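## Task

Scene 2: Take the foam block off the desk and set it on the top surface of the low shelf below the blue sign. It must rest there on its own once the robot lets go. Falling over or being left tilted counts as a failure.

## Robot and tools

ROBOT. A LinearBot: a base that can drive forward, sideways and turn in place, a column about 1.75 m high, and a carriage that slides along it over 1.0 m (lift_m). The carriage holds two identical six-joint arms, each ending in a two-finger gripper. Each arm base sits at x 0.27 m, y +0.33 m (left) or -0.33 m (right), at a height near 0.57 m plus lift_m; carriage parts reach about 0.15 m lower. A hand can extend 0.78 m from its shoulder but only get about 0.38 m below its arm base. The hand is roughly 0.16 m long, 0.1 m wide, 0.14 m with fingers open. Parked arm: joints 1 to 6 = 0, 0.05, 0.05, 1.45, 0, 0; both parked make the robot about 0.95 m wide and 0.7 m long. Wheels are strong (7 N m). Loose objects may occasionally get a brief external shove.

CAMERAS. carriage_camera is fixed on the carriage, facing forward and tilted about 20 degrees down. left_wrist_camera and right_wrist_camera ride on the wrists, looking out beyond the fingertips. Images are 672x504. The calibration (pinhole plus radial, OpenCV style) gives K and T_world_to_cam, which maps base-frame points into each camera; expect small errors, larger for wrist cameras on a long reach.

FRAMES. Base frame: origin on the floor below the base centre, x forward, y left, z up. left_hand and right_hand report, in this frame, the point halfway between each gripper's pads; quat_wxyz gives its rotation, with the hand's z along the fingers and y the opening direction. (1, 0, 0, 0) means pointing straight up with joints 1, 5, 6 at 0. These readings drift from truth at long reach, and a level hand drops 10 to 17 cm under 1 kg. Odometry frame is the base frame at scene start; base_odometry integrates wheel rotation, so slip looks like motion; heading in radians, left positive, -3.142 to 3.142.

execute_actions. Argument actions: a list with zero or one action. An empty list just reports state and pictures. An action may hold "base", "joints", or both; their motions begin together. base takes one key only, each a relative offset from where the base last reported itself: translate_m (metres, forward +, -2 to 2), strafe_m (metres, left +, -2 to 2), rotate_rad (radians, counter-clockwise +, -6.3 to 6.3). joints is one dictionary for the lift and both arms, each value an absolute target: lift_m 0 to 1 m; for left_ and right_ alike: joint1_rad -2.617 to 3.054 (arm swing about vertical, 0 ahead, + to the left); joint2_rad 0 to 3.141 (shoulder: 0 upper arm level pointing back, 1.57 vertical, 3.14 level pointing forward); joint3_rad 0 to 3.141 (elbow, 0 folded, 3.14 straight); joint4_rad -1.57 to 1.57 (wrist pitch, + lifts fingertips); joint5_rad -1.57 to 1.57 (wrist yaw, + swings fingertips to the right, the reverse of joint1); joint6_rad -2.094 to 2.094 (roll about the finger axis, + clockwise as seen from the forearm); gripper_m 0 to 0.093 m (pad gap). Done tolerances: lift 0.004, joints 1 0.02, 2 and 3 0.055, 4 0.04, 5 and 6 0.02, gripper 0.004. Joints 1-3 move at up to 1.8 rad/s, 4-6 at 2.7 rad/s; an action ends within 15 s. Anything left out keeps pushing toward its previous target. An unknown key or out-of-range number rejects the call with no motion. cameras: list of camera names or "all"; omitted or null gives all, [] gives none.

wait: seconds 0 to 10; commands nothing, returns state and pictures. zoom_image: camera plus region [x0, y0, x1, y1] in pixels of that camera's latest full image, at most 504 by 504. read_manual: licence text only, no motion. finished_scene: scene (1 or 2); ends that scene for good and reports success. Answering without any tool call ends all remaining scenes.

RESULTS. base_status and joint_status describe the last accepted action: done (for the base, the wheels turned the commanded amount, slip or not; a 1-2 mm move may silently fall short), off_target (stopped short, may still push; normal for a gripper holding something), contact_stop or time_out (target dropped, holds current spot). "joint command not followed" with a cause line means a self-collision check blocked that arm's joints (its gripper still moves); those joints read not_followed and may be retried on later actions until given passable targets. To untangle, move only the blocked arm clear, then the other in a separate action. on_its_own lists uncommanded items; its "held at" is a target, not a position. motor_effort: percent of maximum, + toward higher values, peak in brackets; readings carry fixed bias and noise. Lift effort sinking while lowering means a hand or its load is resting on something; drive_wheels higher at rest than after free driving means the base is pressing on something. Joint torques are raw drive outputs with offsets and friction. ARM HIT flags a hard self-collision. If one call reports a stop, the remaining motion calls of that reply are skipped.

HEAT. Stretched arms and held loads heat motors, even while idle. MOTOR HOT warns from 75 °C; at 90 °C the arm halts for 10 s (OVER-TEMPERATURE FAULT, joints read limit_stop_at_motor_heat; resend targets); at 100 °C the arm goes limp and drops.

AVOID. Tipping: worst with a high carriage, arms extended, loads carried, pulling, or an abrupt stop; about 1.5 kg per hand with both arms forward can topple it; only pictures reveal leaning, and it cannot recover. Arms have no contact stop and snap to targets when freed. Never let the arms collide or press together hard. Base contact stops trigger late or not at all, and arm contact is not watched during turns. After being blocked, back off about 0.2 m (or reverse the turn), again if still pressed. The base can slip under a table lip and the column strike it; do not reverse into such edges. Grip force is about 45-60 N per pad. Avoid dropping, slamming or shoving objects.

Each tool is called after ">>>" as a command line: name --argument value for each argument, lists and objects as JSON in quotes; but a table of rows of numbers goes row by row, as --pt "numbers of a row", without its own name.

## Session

>>> execute_actions --actions '[]'

Scene clock: 0.00 s.
Joint torques (N m, as the arm reports them, + toward a larger angle): no reading
base_odometry: x=+0.000 y=+0.000 heading=+0.000 (m, m, rad; odometry frame)
base_status: not commanded
joint_positions: lift_m=+0.301 left_joint1_rad=-0.011 left_joint2_rad=+0.048 left_joint3_rad=+0.031 left_joint4_rad=+1.484 left_joint5_rad=+0.018 left_joint6_rad=+0.035 left_gripper_m=+0.094 right_joint1_rad=-0.010 right_joint2_rad=+0.056 right_joint3_rad=+0.057 right_joint4_rad=+1.463 right_joint5_rad=+0.008 right_joint6_rad=+0.023 right_gripper_m=+0.094
joint_status: not commanded
motor_effort: lift_m=+30 drive_wheels=-1 (%)
left_hand: x=+0.3063 y=+0.3427 z=+1.2765 quat_wxyz=(+0.999, +0.010, +0.052, +0.012) (m; base frame)
right_hand: x=+0.3061 y=-0.3477 z=+1.2830 quat_wxyz=(+0.999, +0.005, +0.054, +0.006) (m; base frame)
pictures: carriage_camera, left_wrist_camera, right_wrist_camera
camera_calibration (this result's frames):
carriage_camera: T_world_to_cam=[[-0.00320626, -0.99979, 0.0202473, -0.0258043], [-0.349319, -0.0178521, -0.936834, 1.24761], [0.936998, -0.0100765, -0.349188, 0.271893], [0, 0, 0, 1]] pos_world=[0.180968, -0.000786628, 1.26427]
left_wrist_camera: T_world_to_cam=[[0.067528, -0.996339, -0.052426, 0.39152], [0.73762, 0.0852378, -0.669814, 0.602655], [0.67183, 0.00656069, 0.740676, -1.02956], [0, 0, 0, 1]] pos_world=[0.22072, 0.345472, 1.18676]
right_wrist_camera: T_world_to_cam=[[0.0335662, -0.9993, 0.0165006, -0.371488], [0.770891, 0.0153794, -0.636781, 0.600497], [0.636082, 0.0340945, 0.770868, -1.04413], [0, 0, 0, 1]] pos_world=[0.2137, -0.344864, 1.1934]
Images, in order (width x height): carriage_camera 672x504, left_wrist_camera 672x504, right_wrist_camera 672x504.

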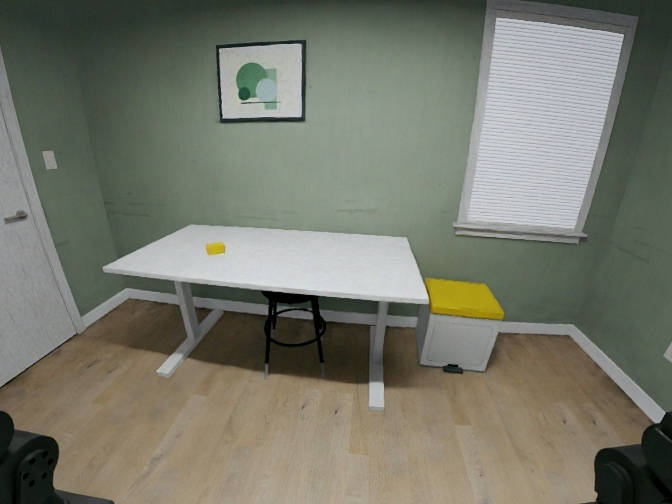

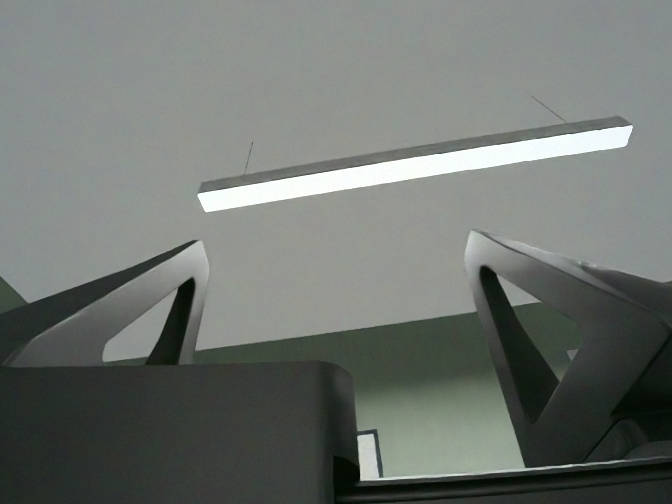

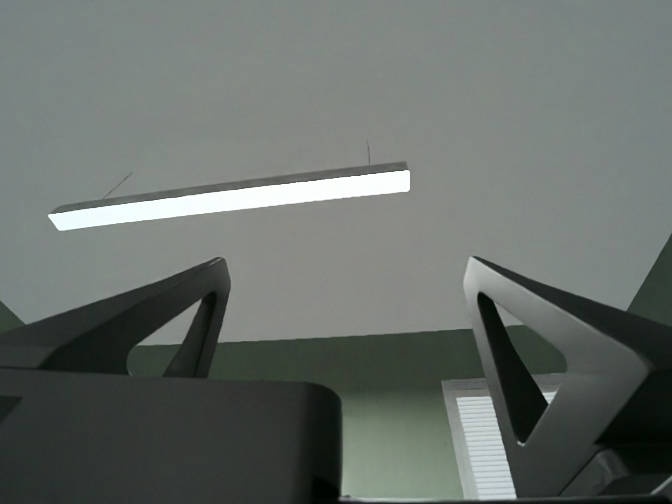

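>>> zoom_image --camera "carriage_camera" --region '[170, 215, 270, 285]'

>>> zoom_image --camera "carriage_camera" --region '[95, 215, 445, 420]'

Region (170, 215, 270, 285) of carriage_camera's 672x504 image, scaled by 5.040, with more detail than that image has; it fills the top 353 rows of this view, and the rest is white.

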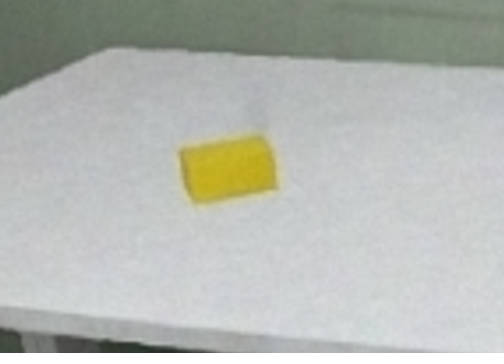

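Region (95, 215, 445, 420) of carriage_camera's 672x504 image, scaled by 1.440, with more detail than that image has; it fills the top 295 rows of this view, and the rest is white.

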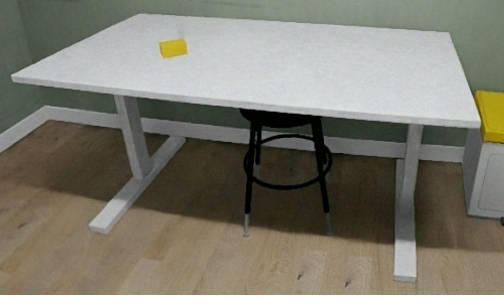

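>>> execute_actions --actions '[{"base": {"rotate_rad": 0.185}, "joints": {"lift_m": 0.48, "right_joint3_rad": 0.8}}]' --cameras '["carriage_camera"]'

>>> zoom_image --camera "carriage_camera" --region '[220, 240, 320, 320]'

Scene clock: 3.10 s.
Joint torques (N m, as the arm reports them, + toward a larger angle): left_arm=[-0.38  4.26  5.64 -0.21 -0.1   0.  ] | right_arm=[-0.2   8.75  3.12 -1.53  0.07  0.07]
base_odometry: x=+0.000 y=+0.000 heading=+0.184 (m, m, rad; odometry frame)
base_status: done
joint_positions: lift_m=+0.480 left_joint1_rad=-0.011 left_joint2_rad=+0.048 left_joint3_rad=+0.031 left_joint4_rad=+1.483 left_joint5_rad=+0.017 left_joint6_rad=+0.035 left_gripper_m=+0.094 right_joint1_rad=-0.010 right_joint2_rad=+0.056 right_joint3_rad=+0.789 right_joint4_rad=+1.463 right_joint5_rad=+0.008 right_joint6_rad=+0.023 right_gripper_m=+0.094
joint_status: all done
motor_effort: lift_m=+32(40) drive_wheels=+18(19) (%)
left_hand: x=+0.3064 y=+0.3429 z=+1.4551 quat_wxyz=(+0.999, +0.010, +0.052, +0.012) (m; base frame)
right_hand: x=+0.0328 y=-0.3451 z=+1.5649 quat_wxyz=(+0.952, -0.001, -0.308, +0.007) (m; base frame)
pictures: carriage_camera
camera_calibration (this result's frames):
carriage_camera: T_world_to_cam=[[-0.00320626, -0.99979, 0.0202473, -0.0294205], [-0.349319, -0.0178521, -0.936834, 1.41493], [0.936998, -0.0100765, -0.349188, 0.334259], [0, 0, 0, 1]] pos_world=[0.180968, -0.000786628, 1.44287]
Images, in order (width x height): carriage_camera 672x504.

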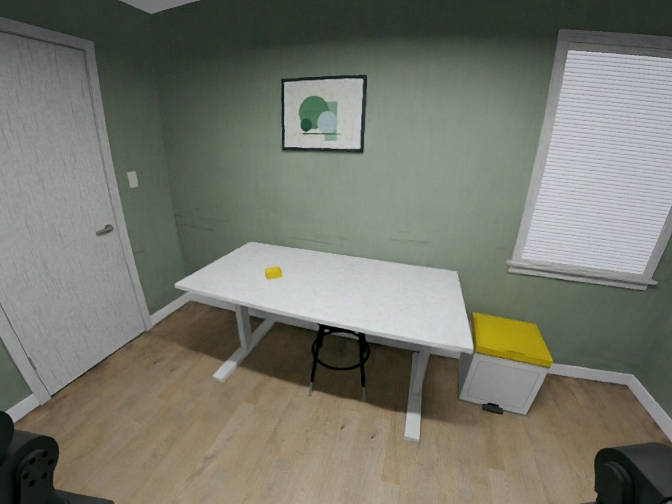

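Region (220, 240, 320, 320) of carriage_camera's 672x504 image, scaled by 5.040, with more detail than that image has; it fills the top 403 rows of this view, and the rest is white.

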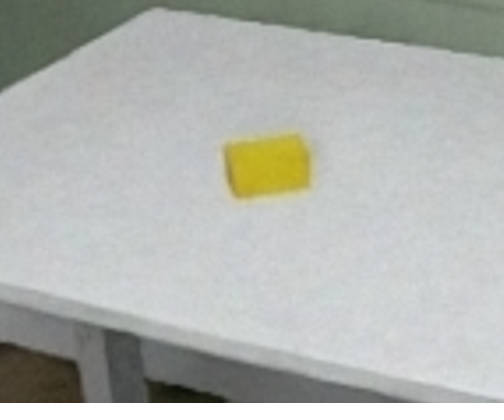

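>>> zoom_image --camera "carriage_camera" --region '[290, 300, 490, 460]'

Region (290, 300, 490, 460) of carriage_camera's 672x504 image, scaled by 2.520, with more detail than that image has; it fills the top 403 rows of this view, and the rest is white.

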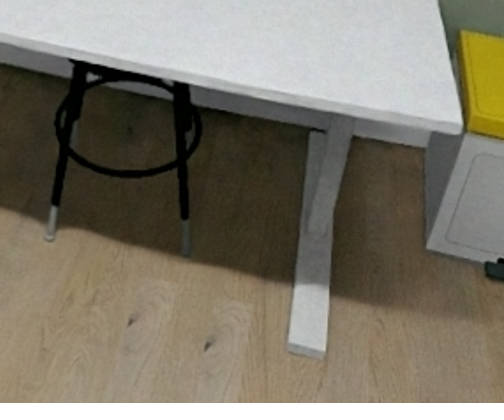

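>>> execute_actions --actions '[{"base": {"translate_m": 0.845}, "joints": {"lift_m": 0.53, "left_joint1_rad": 0.02, "left_joint2_rad": 2.79, "left_joint3_rad": 1.825, "left_joint4_rad": -0.585, "left_joint5_rad": 0.0, "left_joint6_rad": 1.2, "left_gripper_m": 0.093, "right_joint3_rad": 2.25, "right_joint4_rad": 1.45, "right_joint5_rad": -0.35, "right_joint6_rad": 0.0}}]'

Scene clock: 7.97 s.
Joint torques (N m, as the arm reports them, + toward a larger angle): left_arm=[  0.26 -13.97   5.47   0.28  -0.06   0.08] | right_arm=[-0.19 17.54 -5.89 -1.54 -0.12  0.02]
base_odometry: x=+0.830 y=+0.156 heading=+0.185 (m, m, rad; odometry frame)
base_status: done
joint_positions: lift_m=+0.530 left_joint1_rad=+0.011 left_joint2_rad=+2.791 left_joint3_rad=+1.815 left_joint4_rad=-0.584 left_joint5_rad=+0.004 left_joint6_rad=+1.190 left_gripper_m=+0.093 right_joint1_rad=-0.009 right_joint2_rad=+0.056 right_joint3_rad=+2.243 right_joint4_rad=+1.451 right_joint5_rad=-0.344 right_joint6_rad=+0.004 right_gripper_m=+0.094
joint_status: all done
motor_effort: lift_m=+33(41) drive_wheels=-10(31) (%)
left_hand: x=+0.7360 y=+0.3501 z=+0.8675 quat_wxyz=(+0.006, +0.556, +0.831, +0.001) (m; base frame)
right_hand: x=-0.3625 y=-0.2823 z=+1.2597 quat_wxyz=(+0.504, -0.093, -0.846, -0.148) (m; base frame)
pictures: carriage_camera, left_wrist_camera, right_wrist_camera
camera_calibration (this result's frames):
carriage_camera: T_world_to_cam=[[-0.00320626, -0.99979, 0.0202473, -0.0304311], [-0.349319, -0.0178521, -0.936834, 1.46169], [0.936998, -0.0100765, -0.349188, 0.351687], [0, 0, 0, 1]] pos_world=[0.180968, -0.000786628, 1.49278]
left_wrist_camera: T_world_to_cam=[[-0.941632, -0.336172, 0.01782, 0.79905], [-0.262873, 0.767322, 0.584906, -0.579829], [-0.210303, 0.546081, -0.810906, 0.791006], [0, 0, 0, 1]] pos_world=[0.76634, 0.28158, 0.966337]
right_wrist_camera: T_world_to_cam=[[-0.338901, -0.928187, -0.153673, -0.183929], [0.0573176, -0.183405, 0.981365, -1.25309], [-0.939075, 0.323777, 0.115358, -0.26661], [0, 0, 0, 1]] pos_world=[-0.240877, -0.314222, 1.23223]
Images, in order (width x height): carriage_camera 672x504, left_wrist_camera 672x504, right_wrist_camera 672x504.

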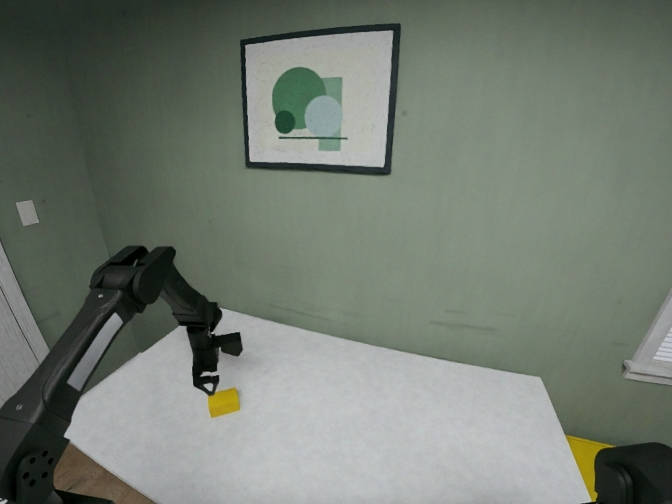

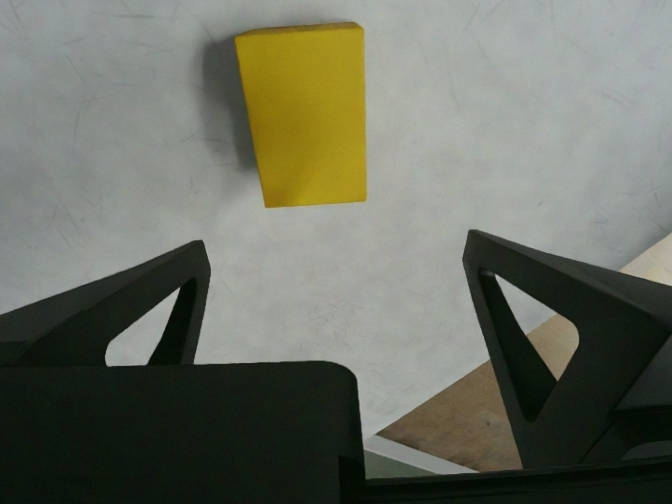

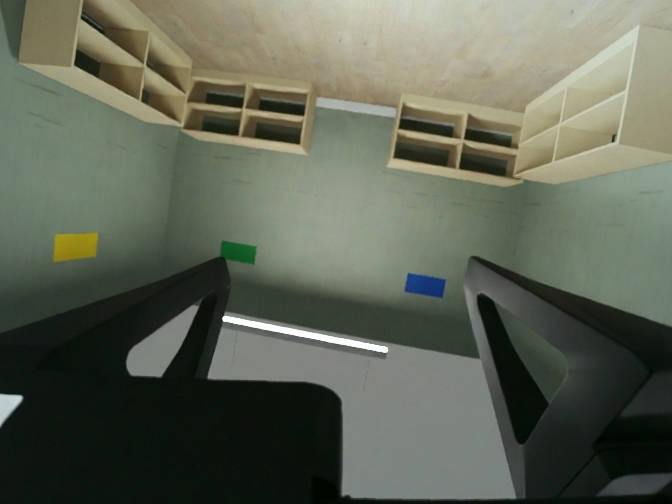

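>>> execute_actions --actions '[]'

Scene clock: 8.37 s.
Joint torques (N m, as the arm reports them, + toward a larger angle): left_arm=[  0.28 -14.16   5.31   0.35  -0.05   0.09] | right_arm=[-0.16 17.39 -6.05 -1.54 -0.12  0.02]
base_odometry: x=+0.830 y=+0.156 heading=+0.185 (m, m, rad; odometry frame)
base_status: done
joint_positions: lift_m=+0.530 left_joint1_rad=+0.011 left_joint2_rad=+2.791 left_joint3_rad=+1.815 left_joint4_rad=-0.584 left_joint5_rad=+0.004 left_joint6_rad=+1.190 left_gripper_m=+0.093 right_joint1_rad=-0.009 right_joint2_rad=+0.056 right_joint3_rad=+2.243 right_joint4_rad=+1.451 right_joint5_rad=-0.344 right_joint6_rad=+0.004 right_gripper_m=+0.094
joint_status: all done
motor_effort: lift_m=+33(41) drive_wheels=-8(31) (%)
left_hand: x=+0.7360 y=+0.3501 z=+0.8675 quat_wxyz=(+0.006, +0.556, +0.831, +0.001) (m; base frame)
right_hand: x=-0.3625 y=-0.2823 z=+1.2597 quat_wxyz=(+0.504, -0.093, -0.846, -0.148) (m; base frame)
pictures: carriage_camera, left_wrist_camera, right_wrist_camera
camera_calibration (this result's frames):
carriage_camera: T_world_to_cam=[[-0.00320626, -0.99979, 0.0202473, -0.0304311], [-0.349319, -0.0178521, -0.936834, 1.46169], [0.936998, -0.0100765, -0.349188, 0.351687], [0, 0, 0, 1]] pos_world=[0.180968, -0.000786628, 1.49278]
left_wrist_camera: T_world_to_cam=[[-0.941632, -0.336172, 0.01782, 0.79905], [-0.262873, 0.767322, 0.584906, -0.579829], [-0.210303, 0.546081, -0.810906, 0.791006], [0, 0, 0, 1]] pos_world=[0.76634, 0.28158, 0.966337]
right_wrist_camera: T_world_to_cam=[[-0.338901, -0.928187, -0.153673, -0.183929], [0.0573176, -0.183405, 0.981365, -1.25309], [-0.939075, 0.323777, 0.115358, -0.26661], [0, 0, 0, 1]] pos_world=[-0.240877, -0.314222, 1.23223]
Images, in order (width x height): carriage_camera 672x504, left_wrist_camera 672x504, right_wrist_camera 672x504.

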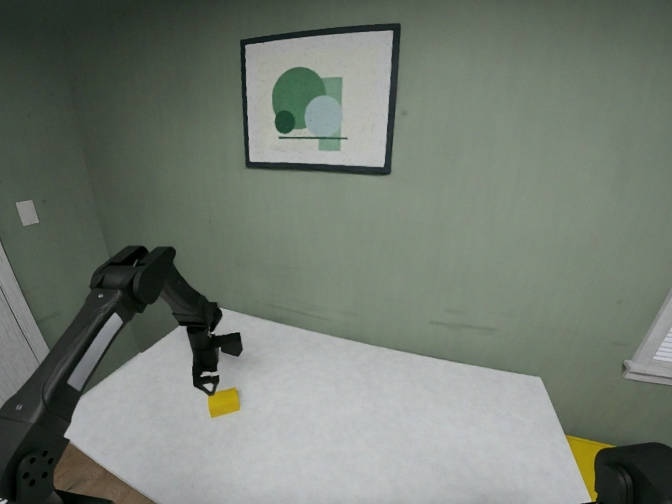

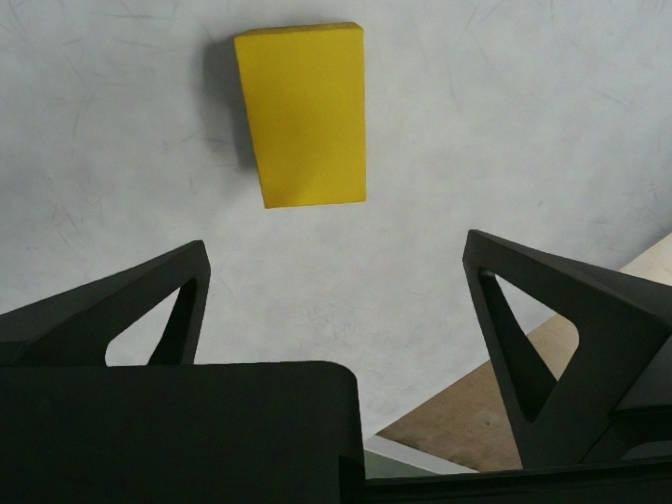

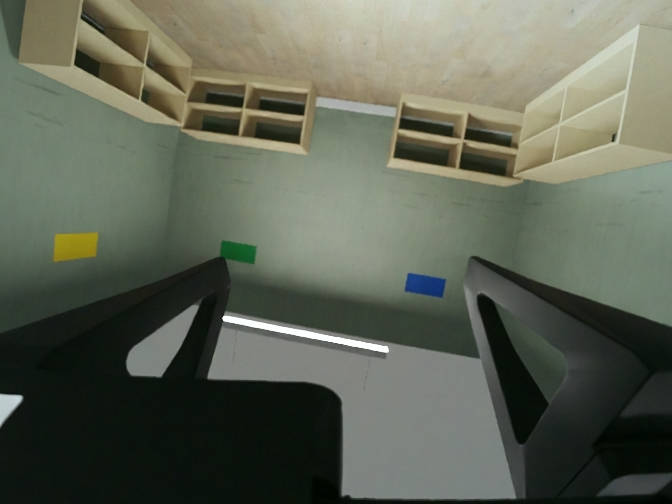

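>>> execute_actions --actions '[{"joints": {"lift_m": 0.422, "left_joint1_rad": -0.012, "left_joint2_rad": 2.86, "left_joint3_rad": 1.96, "left_joint4_rad": -0.672, "left_joint6_rad": 1.17}}]' --cameras '["carriage_camera", "left_wrist_camera"]'

Scene clock: 10.67 s.
Joint torques (N m, as the arm reports them, + toward a larger angle): left_arm=[ -1.01 -14.43   6.27   0.22  -0.07  -0.03] | right_arm=[-0.34 18.47 -5.82 -1.54 -0.09  0.02]
base_odometry: x=+0.830 y=+0.156 heading=+0.185 (m, m, rad; odometry frame)
base_status: not commanded
joint_positions: lift_m=+0.422 left_joint1_rad=-0.005 left_joint2_rad=+2.863 left_joint3_rad=+1.939 left_joint4_rad=-0.667 left_joint5_rad=+0.004 left_joint6_rad=+1.173 left_gripper_m=+0.093 right_joint1_rad=-0.009 right_joint2_rad=+0.046 right_joint3_rad=+2.243 right_joint4_rad=+1.457 right_joint5_rad=-0.345 right_joint6_rad=+0.004 right_gripper_m=+0.094
joint_status: all done
motor_effort: lift_m=+27(27) drive_wheels=-8(8) (%)
left_hand: x=+0.7429 y=+0.3433 z=+0.7519 quat_wxyz=(-0.007, +0.556, +0.831, -0.007) (m; base frame)
right_hand: x=-0.3625 y=-0.2822 z=+1.1444 quat_wxyz=(+0.497, -0.092, -0.850, -0.149) (m; base frame)
pictures: carriage_camera, left_wrist_camera
camera_calibration (this result's frames):
carriage_camera: T_world_to_cam=[[-0.00320626, -0.99979, 0.0202473, -0.0282552], [-0.349319, -0.0178521, -0.936834, 1.36101], [0.936998, -0.0100765, -0.349188, 0.314161], [0, 0, 0, 1]] pos_world=[0.180968, -0.000786628, 1.38532]
left_wrist_camera: T_world_to_cam=[[-0.940266, -0.337271, 0.0463476, 0.783221], [-0.24573, 0.766588, 0.593261, -0.523877], [-0.23562, 0.546434, -0.803675, 0.715725], [0, 0, 0, 1]] pos_world=[0.776342, 0.274659, 0.849705]
Images, in order (width x height): carriage_camera 672x504, left_wrist_camera 672x504.

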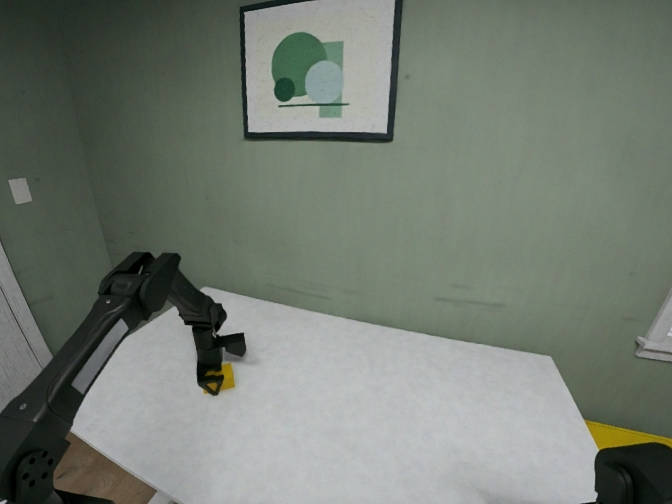

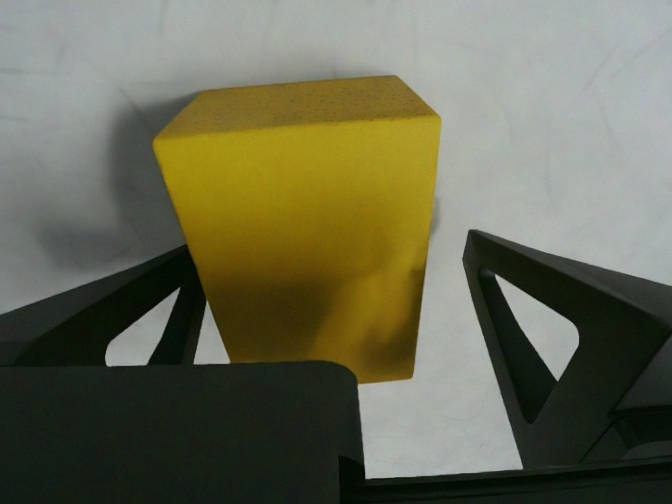

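>>> execute_actions --actions '[{"joints": {"left_joint4_rad": -0.632, "left_gripper_m": 0.04}}]'

Scene clock: 12.17 s.
Joint torques (N m, as the arm reports them, + toward a larger angle): left_arm=[ -1.02 -14.49   6.24   0.41  -0.05  -0.04] | right_arm=[-0.13 18.49 -5.94 -1.52 -0.11  0.02]
base_odometry: x=+0.830 y=+0.156 heading=+0.185 (m, m, rad; odometry frame)
base_status: not commanded
joint_positions: lift_m=+0.422 left_joint1_rad=-0.005 left_joint2_rad=+2.863 left_joint3_rad=+1.939 left_joint4_rad=-0.639 left_joint5_rad=+0.004 left_joint6_rad=+1.173 left_gripper_m=+0.058 right_joint1_rad=-0.009 right_joint2_rad=+0.046 right_joint3_rad=+2.243 right_joint4_rad=+1.457 right_joint5_rad=-0.345 right_joint6_rad=+0.004 right_gripper_m=+0.094
joint_status: left_gripper_m off_target (ended at +0.058, target +0.040); the others done
motor_effort: lift_m=+27(27) drive_wheels=-7(9) (%)
left_hand: x=+0.7498 y=+0.3432 z=+0.7519 quat_wxyz=(+0.004, +0.556, +0.831, +0.001) (m; base frame)
right_hand: x=-0.3625 y=-0.2822 z=+1.1444 quat_wxyz=(+0.497, -0.092, -0.850, -0.149) (m; base frame)
pictures: carriage_camera, left_wrist_camera, right_wrist_camera
camera_calibration (this result's frames):
carriage_camera: T_world_to_cam=[[-0.00320626, -0.99979, 0.0202473, -0.0282552], [-0.349319, -0.0178521, -0.936834, 1.36101], [0.936998, -0.0100765, -0.349188, 0.314161], [0, 0, 0, 1]] pos_world=[0.180968, -0.000786628, 1.38532]
left_wrist_camera: T_world_to_cam=[[-0.9412, -0.337267, 0.0198351, 0.810371], [-0.262376, 0.766667, 0.585987, -0.504198], [-0.212841, 0.546326, -0.810078, 0.705117], [0, 0, 0, 1]] pos_world=[0.78051, 0.27464, 0.850579]
right_wrist_camera: T_world_to_cam=[[-0.337382, -0.927784, -0.159344, -0.194325], [0.0417745, -0.183858, 0.982065, -1.14642], [-0.940441, 0.324674, 0.100788, -0.236921], [0, 0, 0, 1]] pos_world=[-0.240481, -0.314148, 1.11877]
Images, in order (width x height): carriage_camera 672x504, left_wrist_camera 672x504, right_wrist_camera 672x504.

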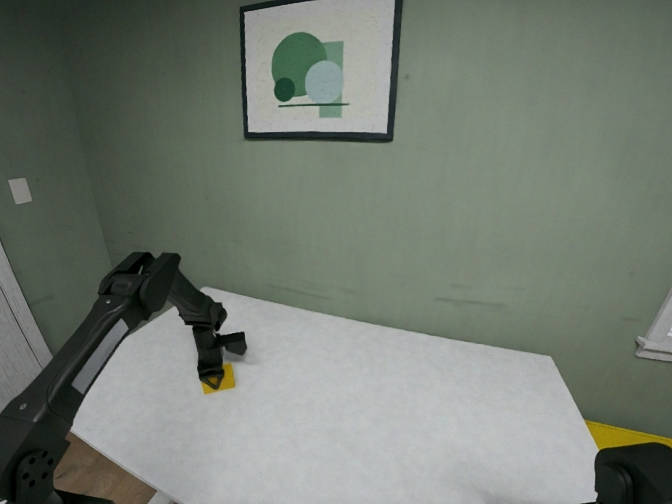

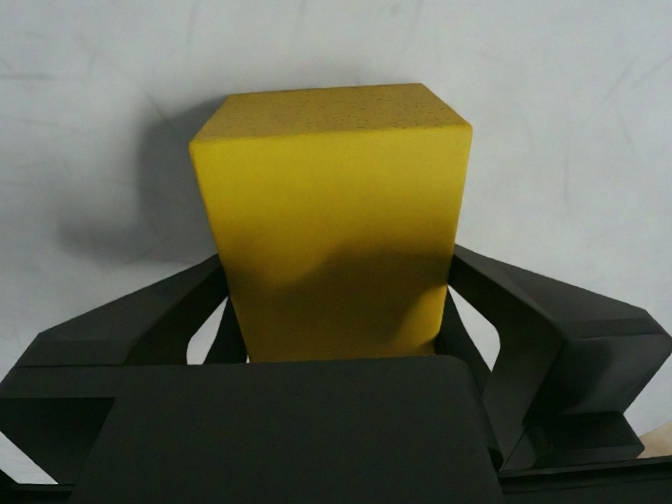

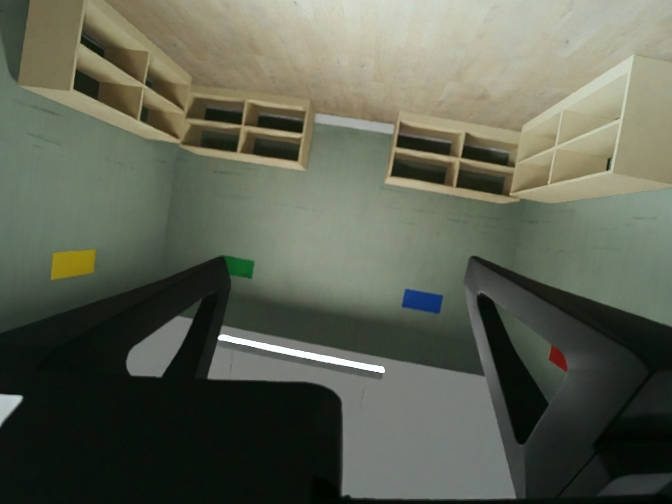

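>>> zoom_image --camera "right_wrist_camera" --region '[372, 30, 672, 255]'

>>> zoom_image --camera "right_wrist_camera" --region '[160, 60, 460, 220]'

Region (372, 30, 672, 255) of right_wrist_camera's 672x504 image, scaled by 1.680, with more detail than that image has; it fills the top 378 rows of this view, and the rest is white.

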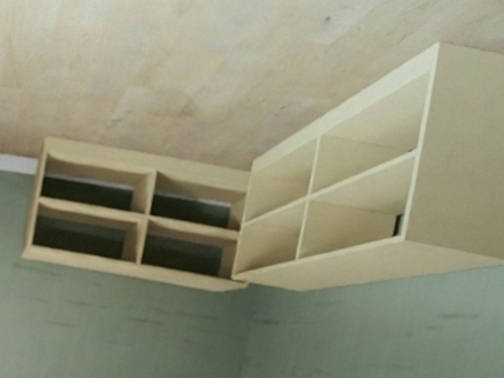

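Region (160, 60, 460, 220) of right_wrist_camera's 672x504 image, scaled by 1.680, with more detail than that image has; it fills the top 269 rows of this view, and the rest is white.

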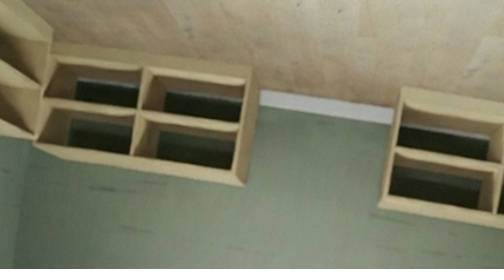

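>>> execute_actions --actions '[{"base": {"translate_m": -2.0}, "joints": {"lift_m": 0.45, "left_joint2_rad": 1.9, "left_joint3_rad": 0.99, "right_joint2_rad": 0.4, "right_joint3_rad": 3.0, "right_joint4_rad": 1.5}}]'

Scene clock: 20.33 s.
Joint torques (N m, as the arm reports them, + toward a larger angle): left_arm=[-0.72 -9.34  3.66  0.46 -0.02 -0.03] | right_arm=[-0.18 18.55 -6.9  -0.77 -0.16  0.01]
base_odometry: x=-1.135 y=-0.213 heading=+0.186 (m, m, rad; odometry frame)
base_status: done
joint_positions: lift_m=+0.450 left_joint1_rad=-0.007 left_joint2_rad=+1.910 left_joint3_rad=+1.009 left_joint4_rad=-0.629 left_joint5_rad=+0.001 left_joint6_rad=+1.173 left_gripper_m=+0.058 right_joint1_rad=-0.009 right_joint2_rad=+0.385 right_joint3_rad=+3.002 right_joint4_rad=+1.505 right_joint5_rad=-0.347 right_joint6_rad=+0.004 right_gripper_m=+0.094
joint_status: all done
motor_effort: lift_m=+34(39) drive_wheels=-1(31) (%)
left_hand: x=+0.5956 y=+0.3437 z=+0.9604 quat_wxyz=(+0.017, +0.556, +0.831, +0.011) (m; base frame)
right_hand: x=-0.3189 y=-0.2822 z=+1.0860 quat_wxyz=(+0.286, -0.056, -0.942, -0.166) (m; base frame)
pictures: carriage_camera, left_wrist_camera, right_wrist_camera
camera_calibration (this result's frames):
carriage_camera: T_world_to_cam=[[-0.00320626, -0.99979, 0.0202473, -0.0288106], [-0.349319, -0.0178521, -0.936834, 1.38671], [0.936998, -0.0100765, -0.349188, 0.32374], [0, 0, 0, 1]] pos_world=[0.180968, -0.000786628, 1.41275]
left_wrist_camera: T_world_to_cam=[[-0.941955, -0.335532, -0.0117767, 0.691438], [-0.280071, 0.765945, 0.578695, -0.649481], [-0.185151, 0.548403, -0.815459, 0.828897], [0, 0, 0, 1]] pos_world=[0.622873, 0.274897, 1.05993]
right_wrist_camera: T_world_to_cam=[[-0.231185, -0.927915, -0.29245, -0.0105526], [-0.406541, -0.180956, 0.895533, -1.13914], [-0.883899, 0.325926, -0.335401, 0.30206], [0, 0, 0, 1]] pos_world=[-0.198554, -0.314375, 1.11836]
Images, in order (width x height): carriage_camera 672x504, left_wrist_camera 672x504, right_wrist_camera 672x504.

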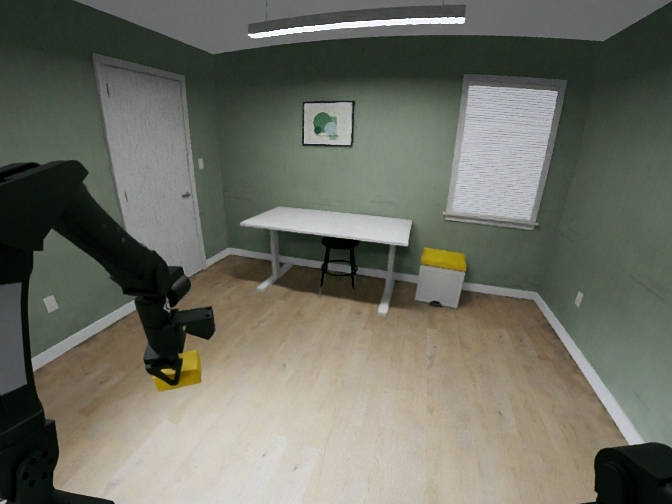

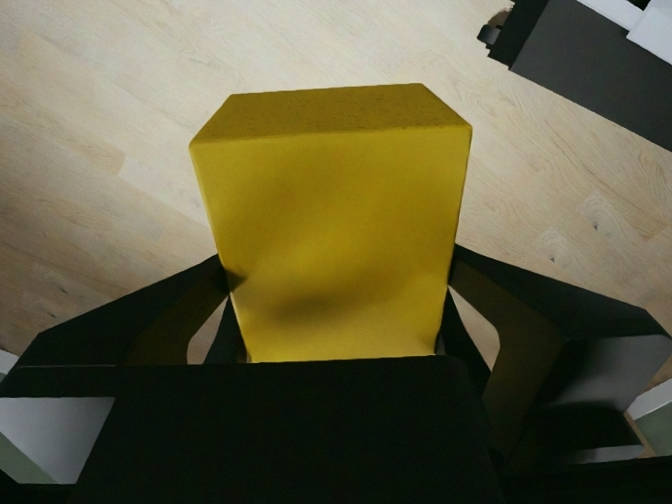

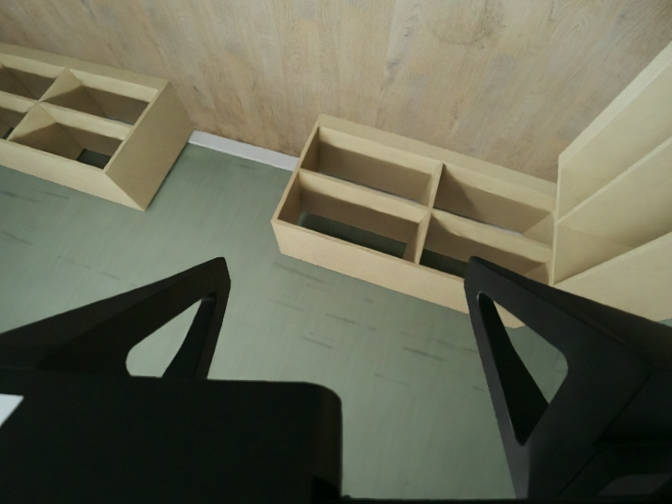

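>>> zoom_image --camera "right_wrist_camera" --region '[250, 90, 450, 290]'

>>> zoom_image --camera "right_wrist_camera" --region '[390, 130, 590, 330]'

>>> zoom_image --camera "right_wrist_camera" --region '[70, 40, 270, 240]'

Region (250, 90, 450, 290) of right_wrist_camera's 672x504 image, scaled by 2.520, with more detail than that image has.

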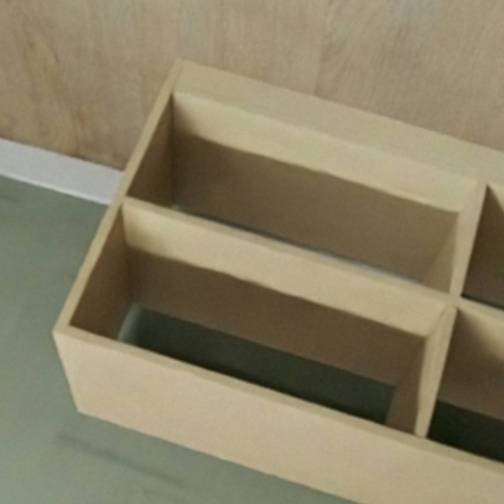

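Region (390, 130, 590, 330) of right_wrist_camera's 672x504 image, scaled by 2.520, with more detail than that image has.

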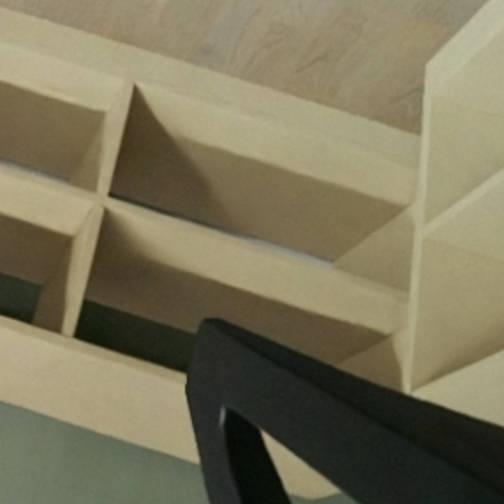

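Region (70, 40, 270, 240) of right_wrist_camera's 672x504 image, scaled by 2.520, with more detail than that image has.

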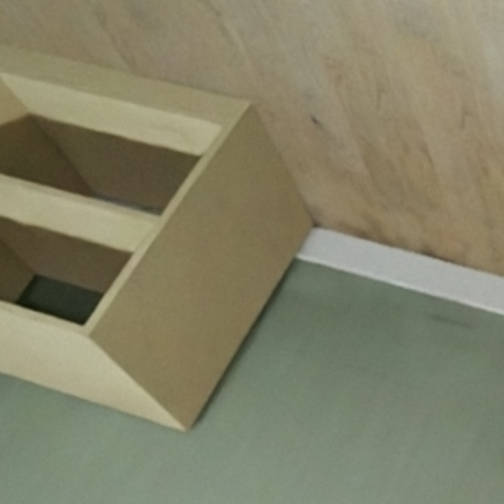

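>>> execute_actions --actions '[{"base": {"translate_m": -0.68}, "joints": {"lift_m": 0.365, "left_joint1_rad": 1.86, "left_joint2_rad": 2.86, "left_joint3_rad": 1.96, "left_joint4_rad": -0.64, "left_joint6_rad": 1.95, "right_joint2_rad": 0.33, "right_joint3_rad": 3.05, "right_joint4_rad": 1.55, "right_joint5_rad": -0.45}}]'

Scene clock: 25.80 s.
Joint torques (N m, as the arm reports them, + toward a larger angle): left_arm=[ -0.81 -13.75   5.93   0.23  -0.01   0.09] | right_arm=[-0.17 18.51 -6.74 -0.39 -0.26  0.  ]
base_odometry: x=-1.804 y=-0.339 heading=+0.186 (m, m, rad; odometry frame)
base_status: done
joint_positions: lift_m=+0.365 left_joint1_rad=+1.864 left_joint2_rad=+2.854 left_joint3_rad=+1.944 left_joint4_rad=-0.628 left_joint5_rad=-0.002 left_joint6_rad=+1.940 left_gripper_m=+0.058 right_joint1_rad=-0.010 right_joint2_rad=+0.314 right_joint3_rad=+3.051 right_joint4_rad=+1.552 right_joint5_rad=-0.445 right_joint6_rad=+0.004 right_gripper_m=+0.094
joint_status: all done
motor_effort: lift_m=+27(25) drive_wheels=-1(20) (%)
left_hand: x=+0.1394 y=+0.8046 z=+0.7003 quat_wxyz=(-0.006, +0.038, +0.999, +0.015) (m; base frame)
right_hand: x=-0.2950 y=-0.2666 z=+0.9418 quat_wxyz=(+0.205, -0.053, -0.953, -0.216) (m; base frame)
pictures: carriage_camera, left_wrist_camera, right_wrist_camera
camera_calibration (this result's frames):
carriage_camera: T_world_to_cam=[[-0.00320626, -0.99979, 0.0202473, -0.0271008], [-0.349319, -0.0178521, -0.936834, 1.3076], [0.936998, -0.0100765, -0.349188, 0.294253], [0, 0, 0, 1]] pos_world=[0.180968, -0.000786628, 1.3283]
left_wrist_camera: T_world_to_cam=[[-0.123183, -0.992378, -0.00334913, 0.821812], [-0.791524, 0.096214, 0.603517, -0.386926], [-0.598595, 0.0769936, -0.797343, 0.703779], [0, 0, 0, 1]] pos_world=[0.21625, 0.79859, 0.797422]
right_wrist_camera: T_world_to_cam=[[-0.216515, -0.887588, -0.406583, 0.0897937], [-0.557902, -0.229273, 0.797608, -0.962728], [-0.801166, 0.399527, -0.445546, 0.41754], [0, 0, 0, 1]] pos_world=[-0.183148, -0.307846, 0.990422]
Images, in order (width x height): carriage_camera 672x504, left_wrist_camera 672x504, right_wrist_camera 672x504.

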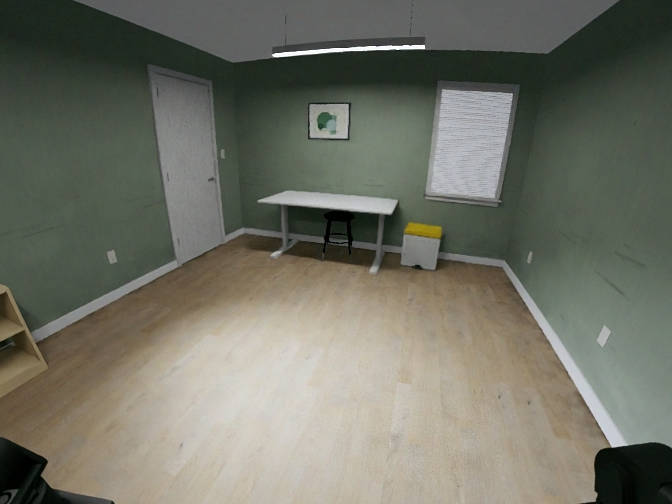

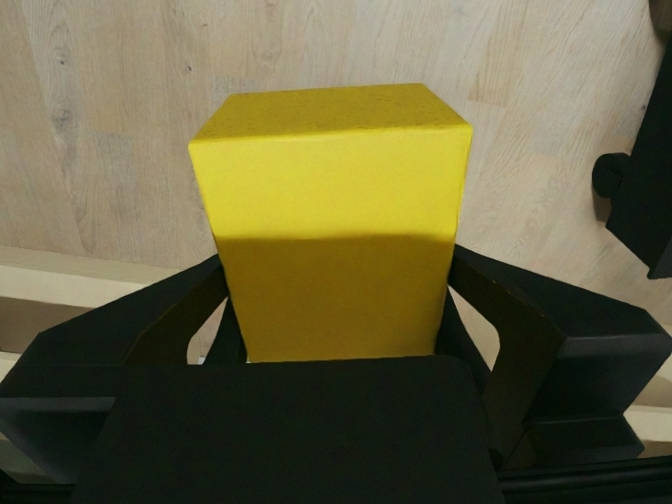

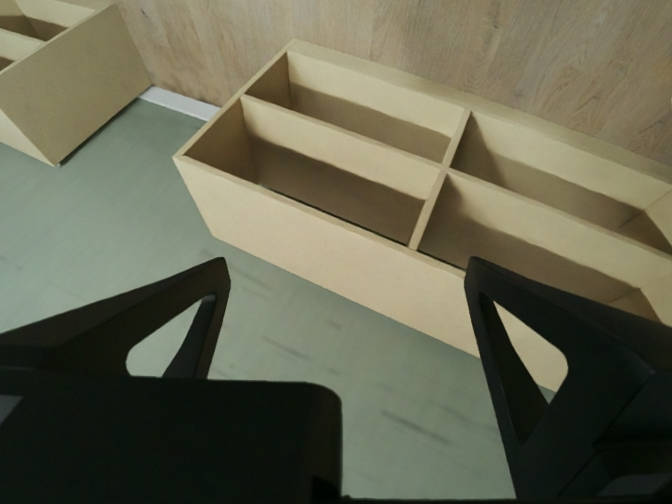

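>>> zoom_image --camera "right_wrist_camera" --region '[150, 20, 390, 260]'

>>> zoom_image --camera "right_wrist_camera" --region '[330, 80, 590, 340]'

Region (150, 20, 390, 260) of right_wrist_camera's 672x504 image, scaled by 2.100, with more detail than that image has.

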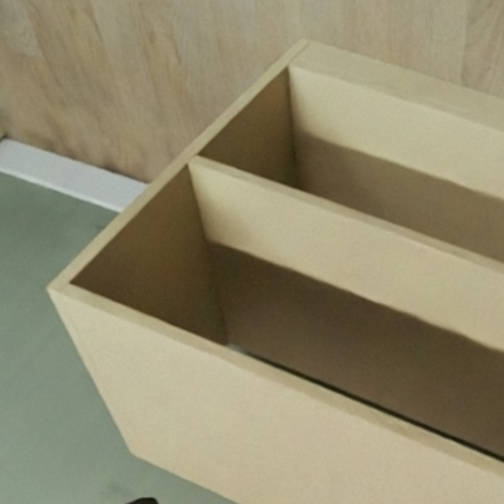

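Region (330, 80, 590, 340) of right_wrist_camera's 672x504 image, scaled by 1.938, with more detail than that image has.

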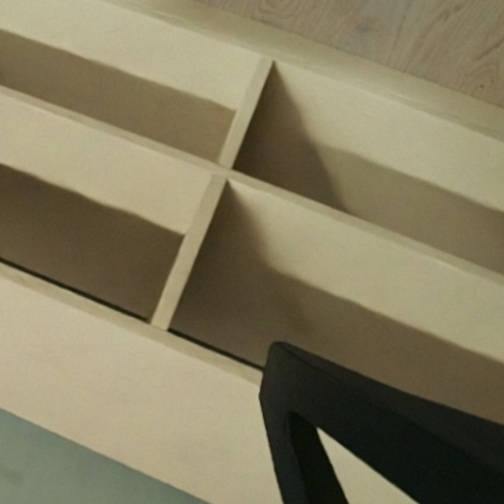

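>>> execute_actions --actions '[{"base": {"rotate_rad": 1.5}, "joints": {"lift_m": 0.35, "left_joint1_rad": 1.71, "left_joint4_rad": -0.665, "right_joint2_rad": 0.05, "right_joint3_rad": 0.05, "right_joint4_rad": 1.45, "right_joint5_rad": 0.0}}]'

Scene clock: 29.70 s.
Joint torques (N m, as the arm reports them, + toward a larger angle): left_arm=[ -0.03 -14.41   6.05   0.13  -0.04   0.07] | right_arm=[-0.73  5.07  6.16 -0.05  0.06  0.04]
base_odometry: x=-1.804 y=-0.339 heading=+1.685 (m, m, rad; odometry frame)
base_status: done
joint_positions: lift_m=+0.350 left_joint1_rad=+1.707 left_joint2_rad=+2.864 left_joint3_rad=+1.944 left_joint4_rad=-0.656 left_joint5_rad=+0.003 left_joint6_rad=+1.940 left_gripper_m=+0.058 right_joint1_rad=-0.003 right_joint2_rad=+0.044 right_joint3_rad=+0.056 right_joint4_rad=+1.441 right_joint5_rad=+0.001 right_joint6_rad=+0.004 right_gripper_m=+0.094
joint_status: all done
motor_effort: lift_m=+27(28) drive_wheels=+13(28) (%)
left_hand: x=+0.2151 y=+0.8106 z=+0.6803 quat_wxyz=(+0.002, +0.116, +0.993, -0.002) (m; base frame)
right_hand: x=+0.3078 y=-0.3463 z=+1.3312 quat_wxyz=(+0.998, +0.001, +0.059, +0.000) (m; base frame)
pictures: carriage_camera, left_wrist_camera, right_wrist_camera
camera_calibration (this result's frames):
carriage_camera: T_world_to_cam=[[-0.00320626, -0.99979, 0.0202473, -0.0267966], [-0.349319, -0.0178521, -0.936834, 1.29353], [0.936998, -0.0100765, -0.349188, 0.289007], [0, 0, 0, 1]] pos_world=[0.180968, -0.000786628, 1.31328]
left_wrist_camera: T_world_to_cam=[[-0.277561, -0.960244, 0.0298574, 0.821557], [-0.772649, 0.24159, 0.587068, -0.426206], [-0.570941, 0.139878, -0.808987, 0.683738], [0, 0, 0, 1]] pos_world=[0.289099, 0.796223, 0.778818]
right_wrist_camera: T_world_to_cam=[[0.0224802, -0.999433, 0.0250472, -0.379], [0.764049, 0.00101719, -0.645157, 0.638178], [0.644766, 0.0336405, 0.76364, -1.07571], [0, 0, 0, 1]] pos_world=[0.2145, -0.343247, 1.24267]
Images, in order (width x height): carriage_camera 672x504, left_wrist_camera 672x504, right_wrist_camera 672x504.

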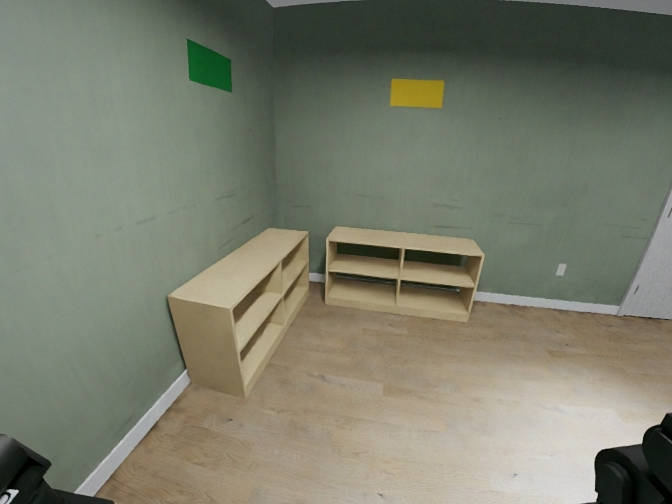

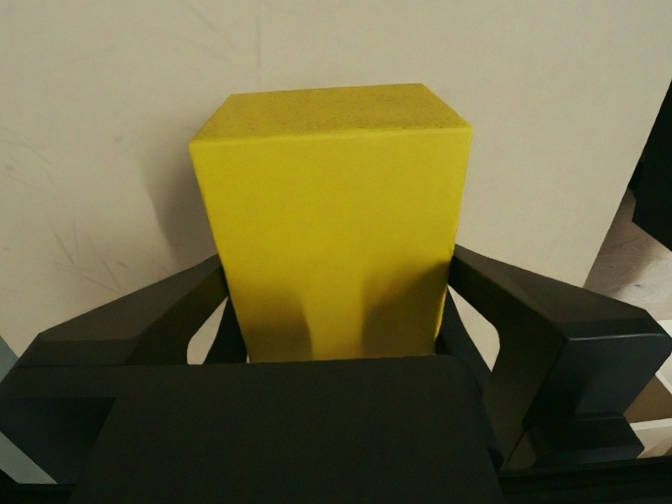

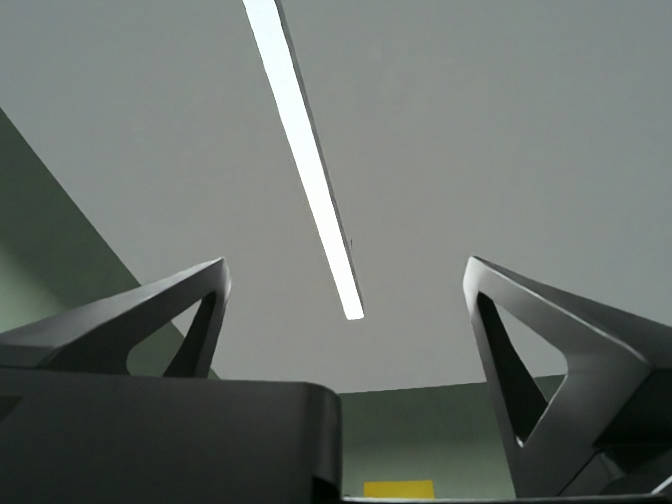

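>>> zoom_image --camera "left_wrist_camera" --region '[452, 50, 672, 330]'

>>> zoom_image --camera "left_wrist_camera" --region '[0, 280, 200, 480]'

Region (452, 50, 672, 330) of left_wrist_camera's 672x504 image, scaled by 1.800, with more detail than that image has; it fills the left 396 columns of this view, and the rest is white.

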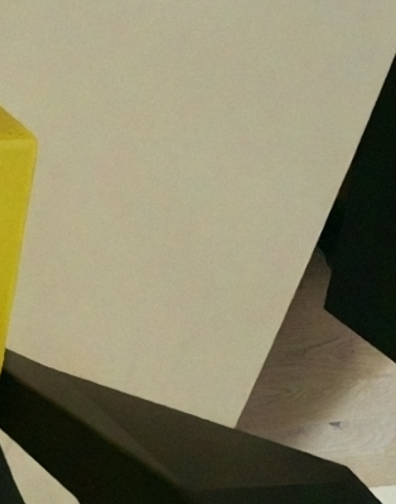

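Region (0, 280, 200, 480) of left_wrist_camera's 672x504 image, scaled by 2.520, with more detail than that image has.

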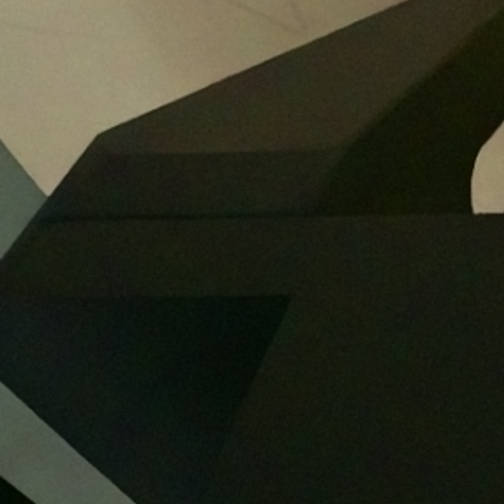

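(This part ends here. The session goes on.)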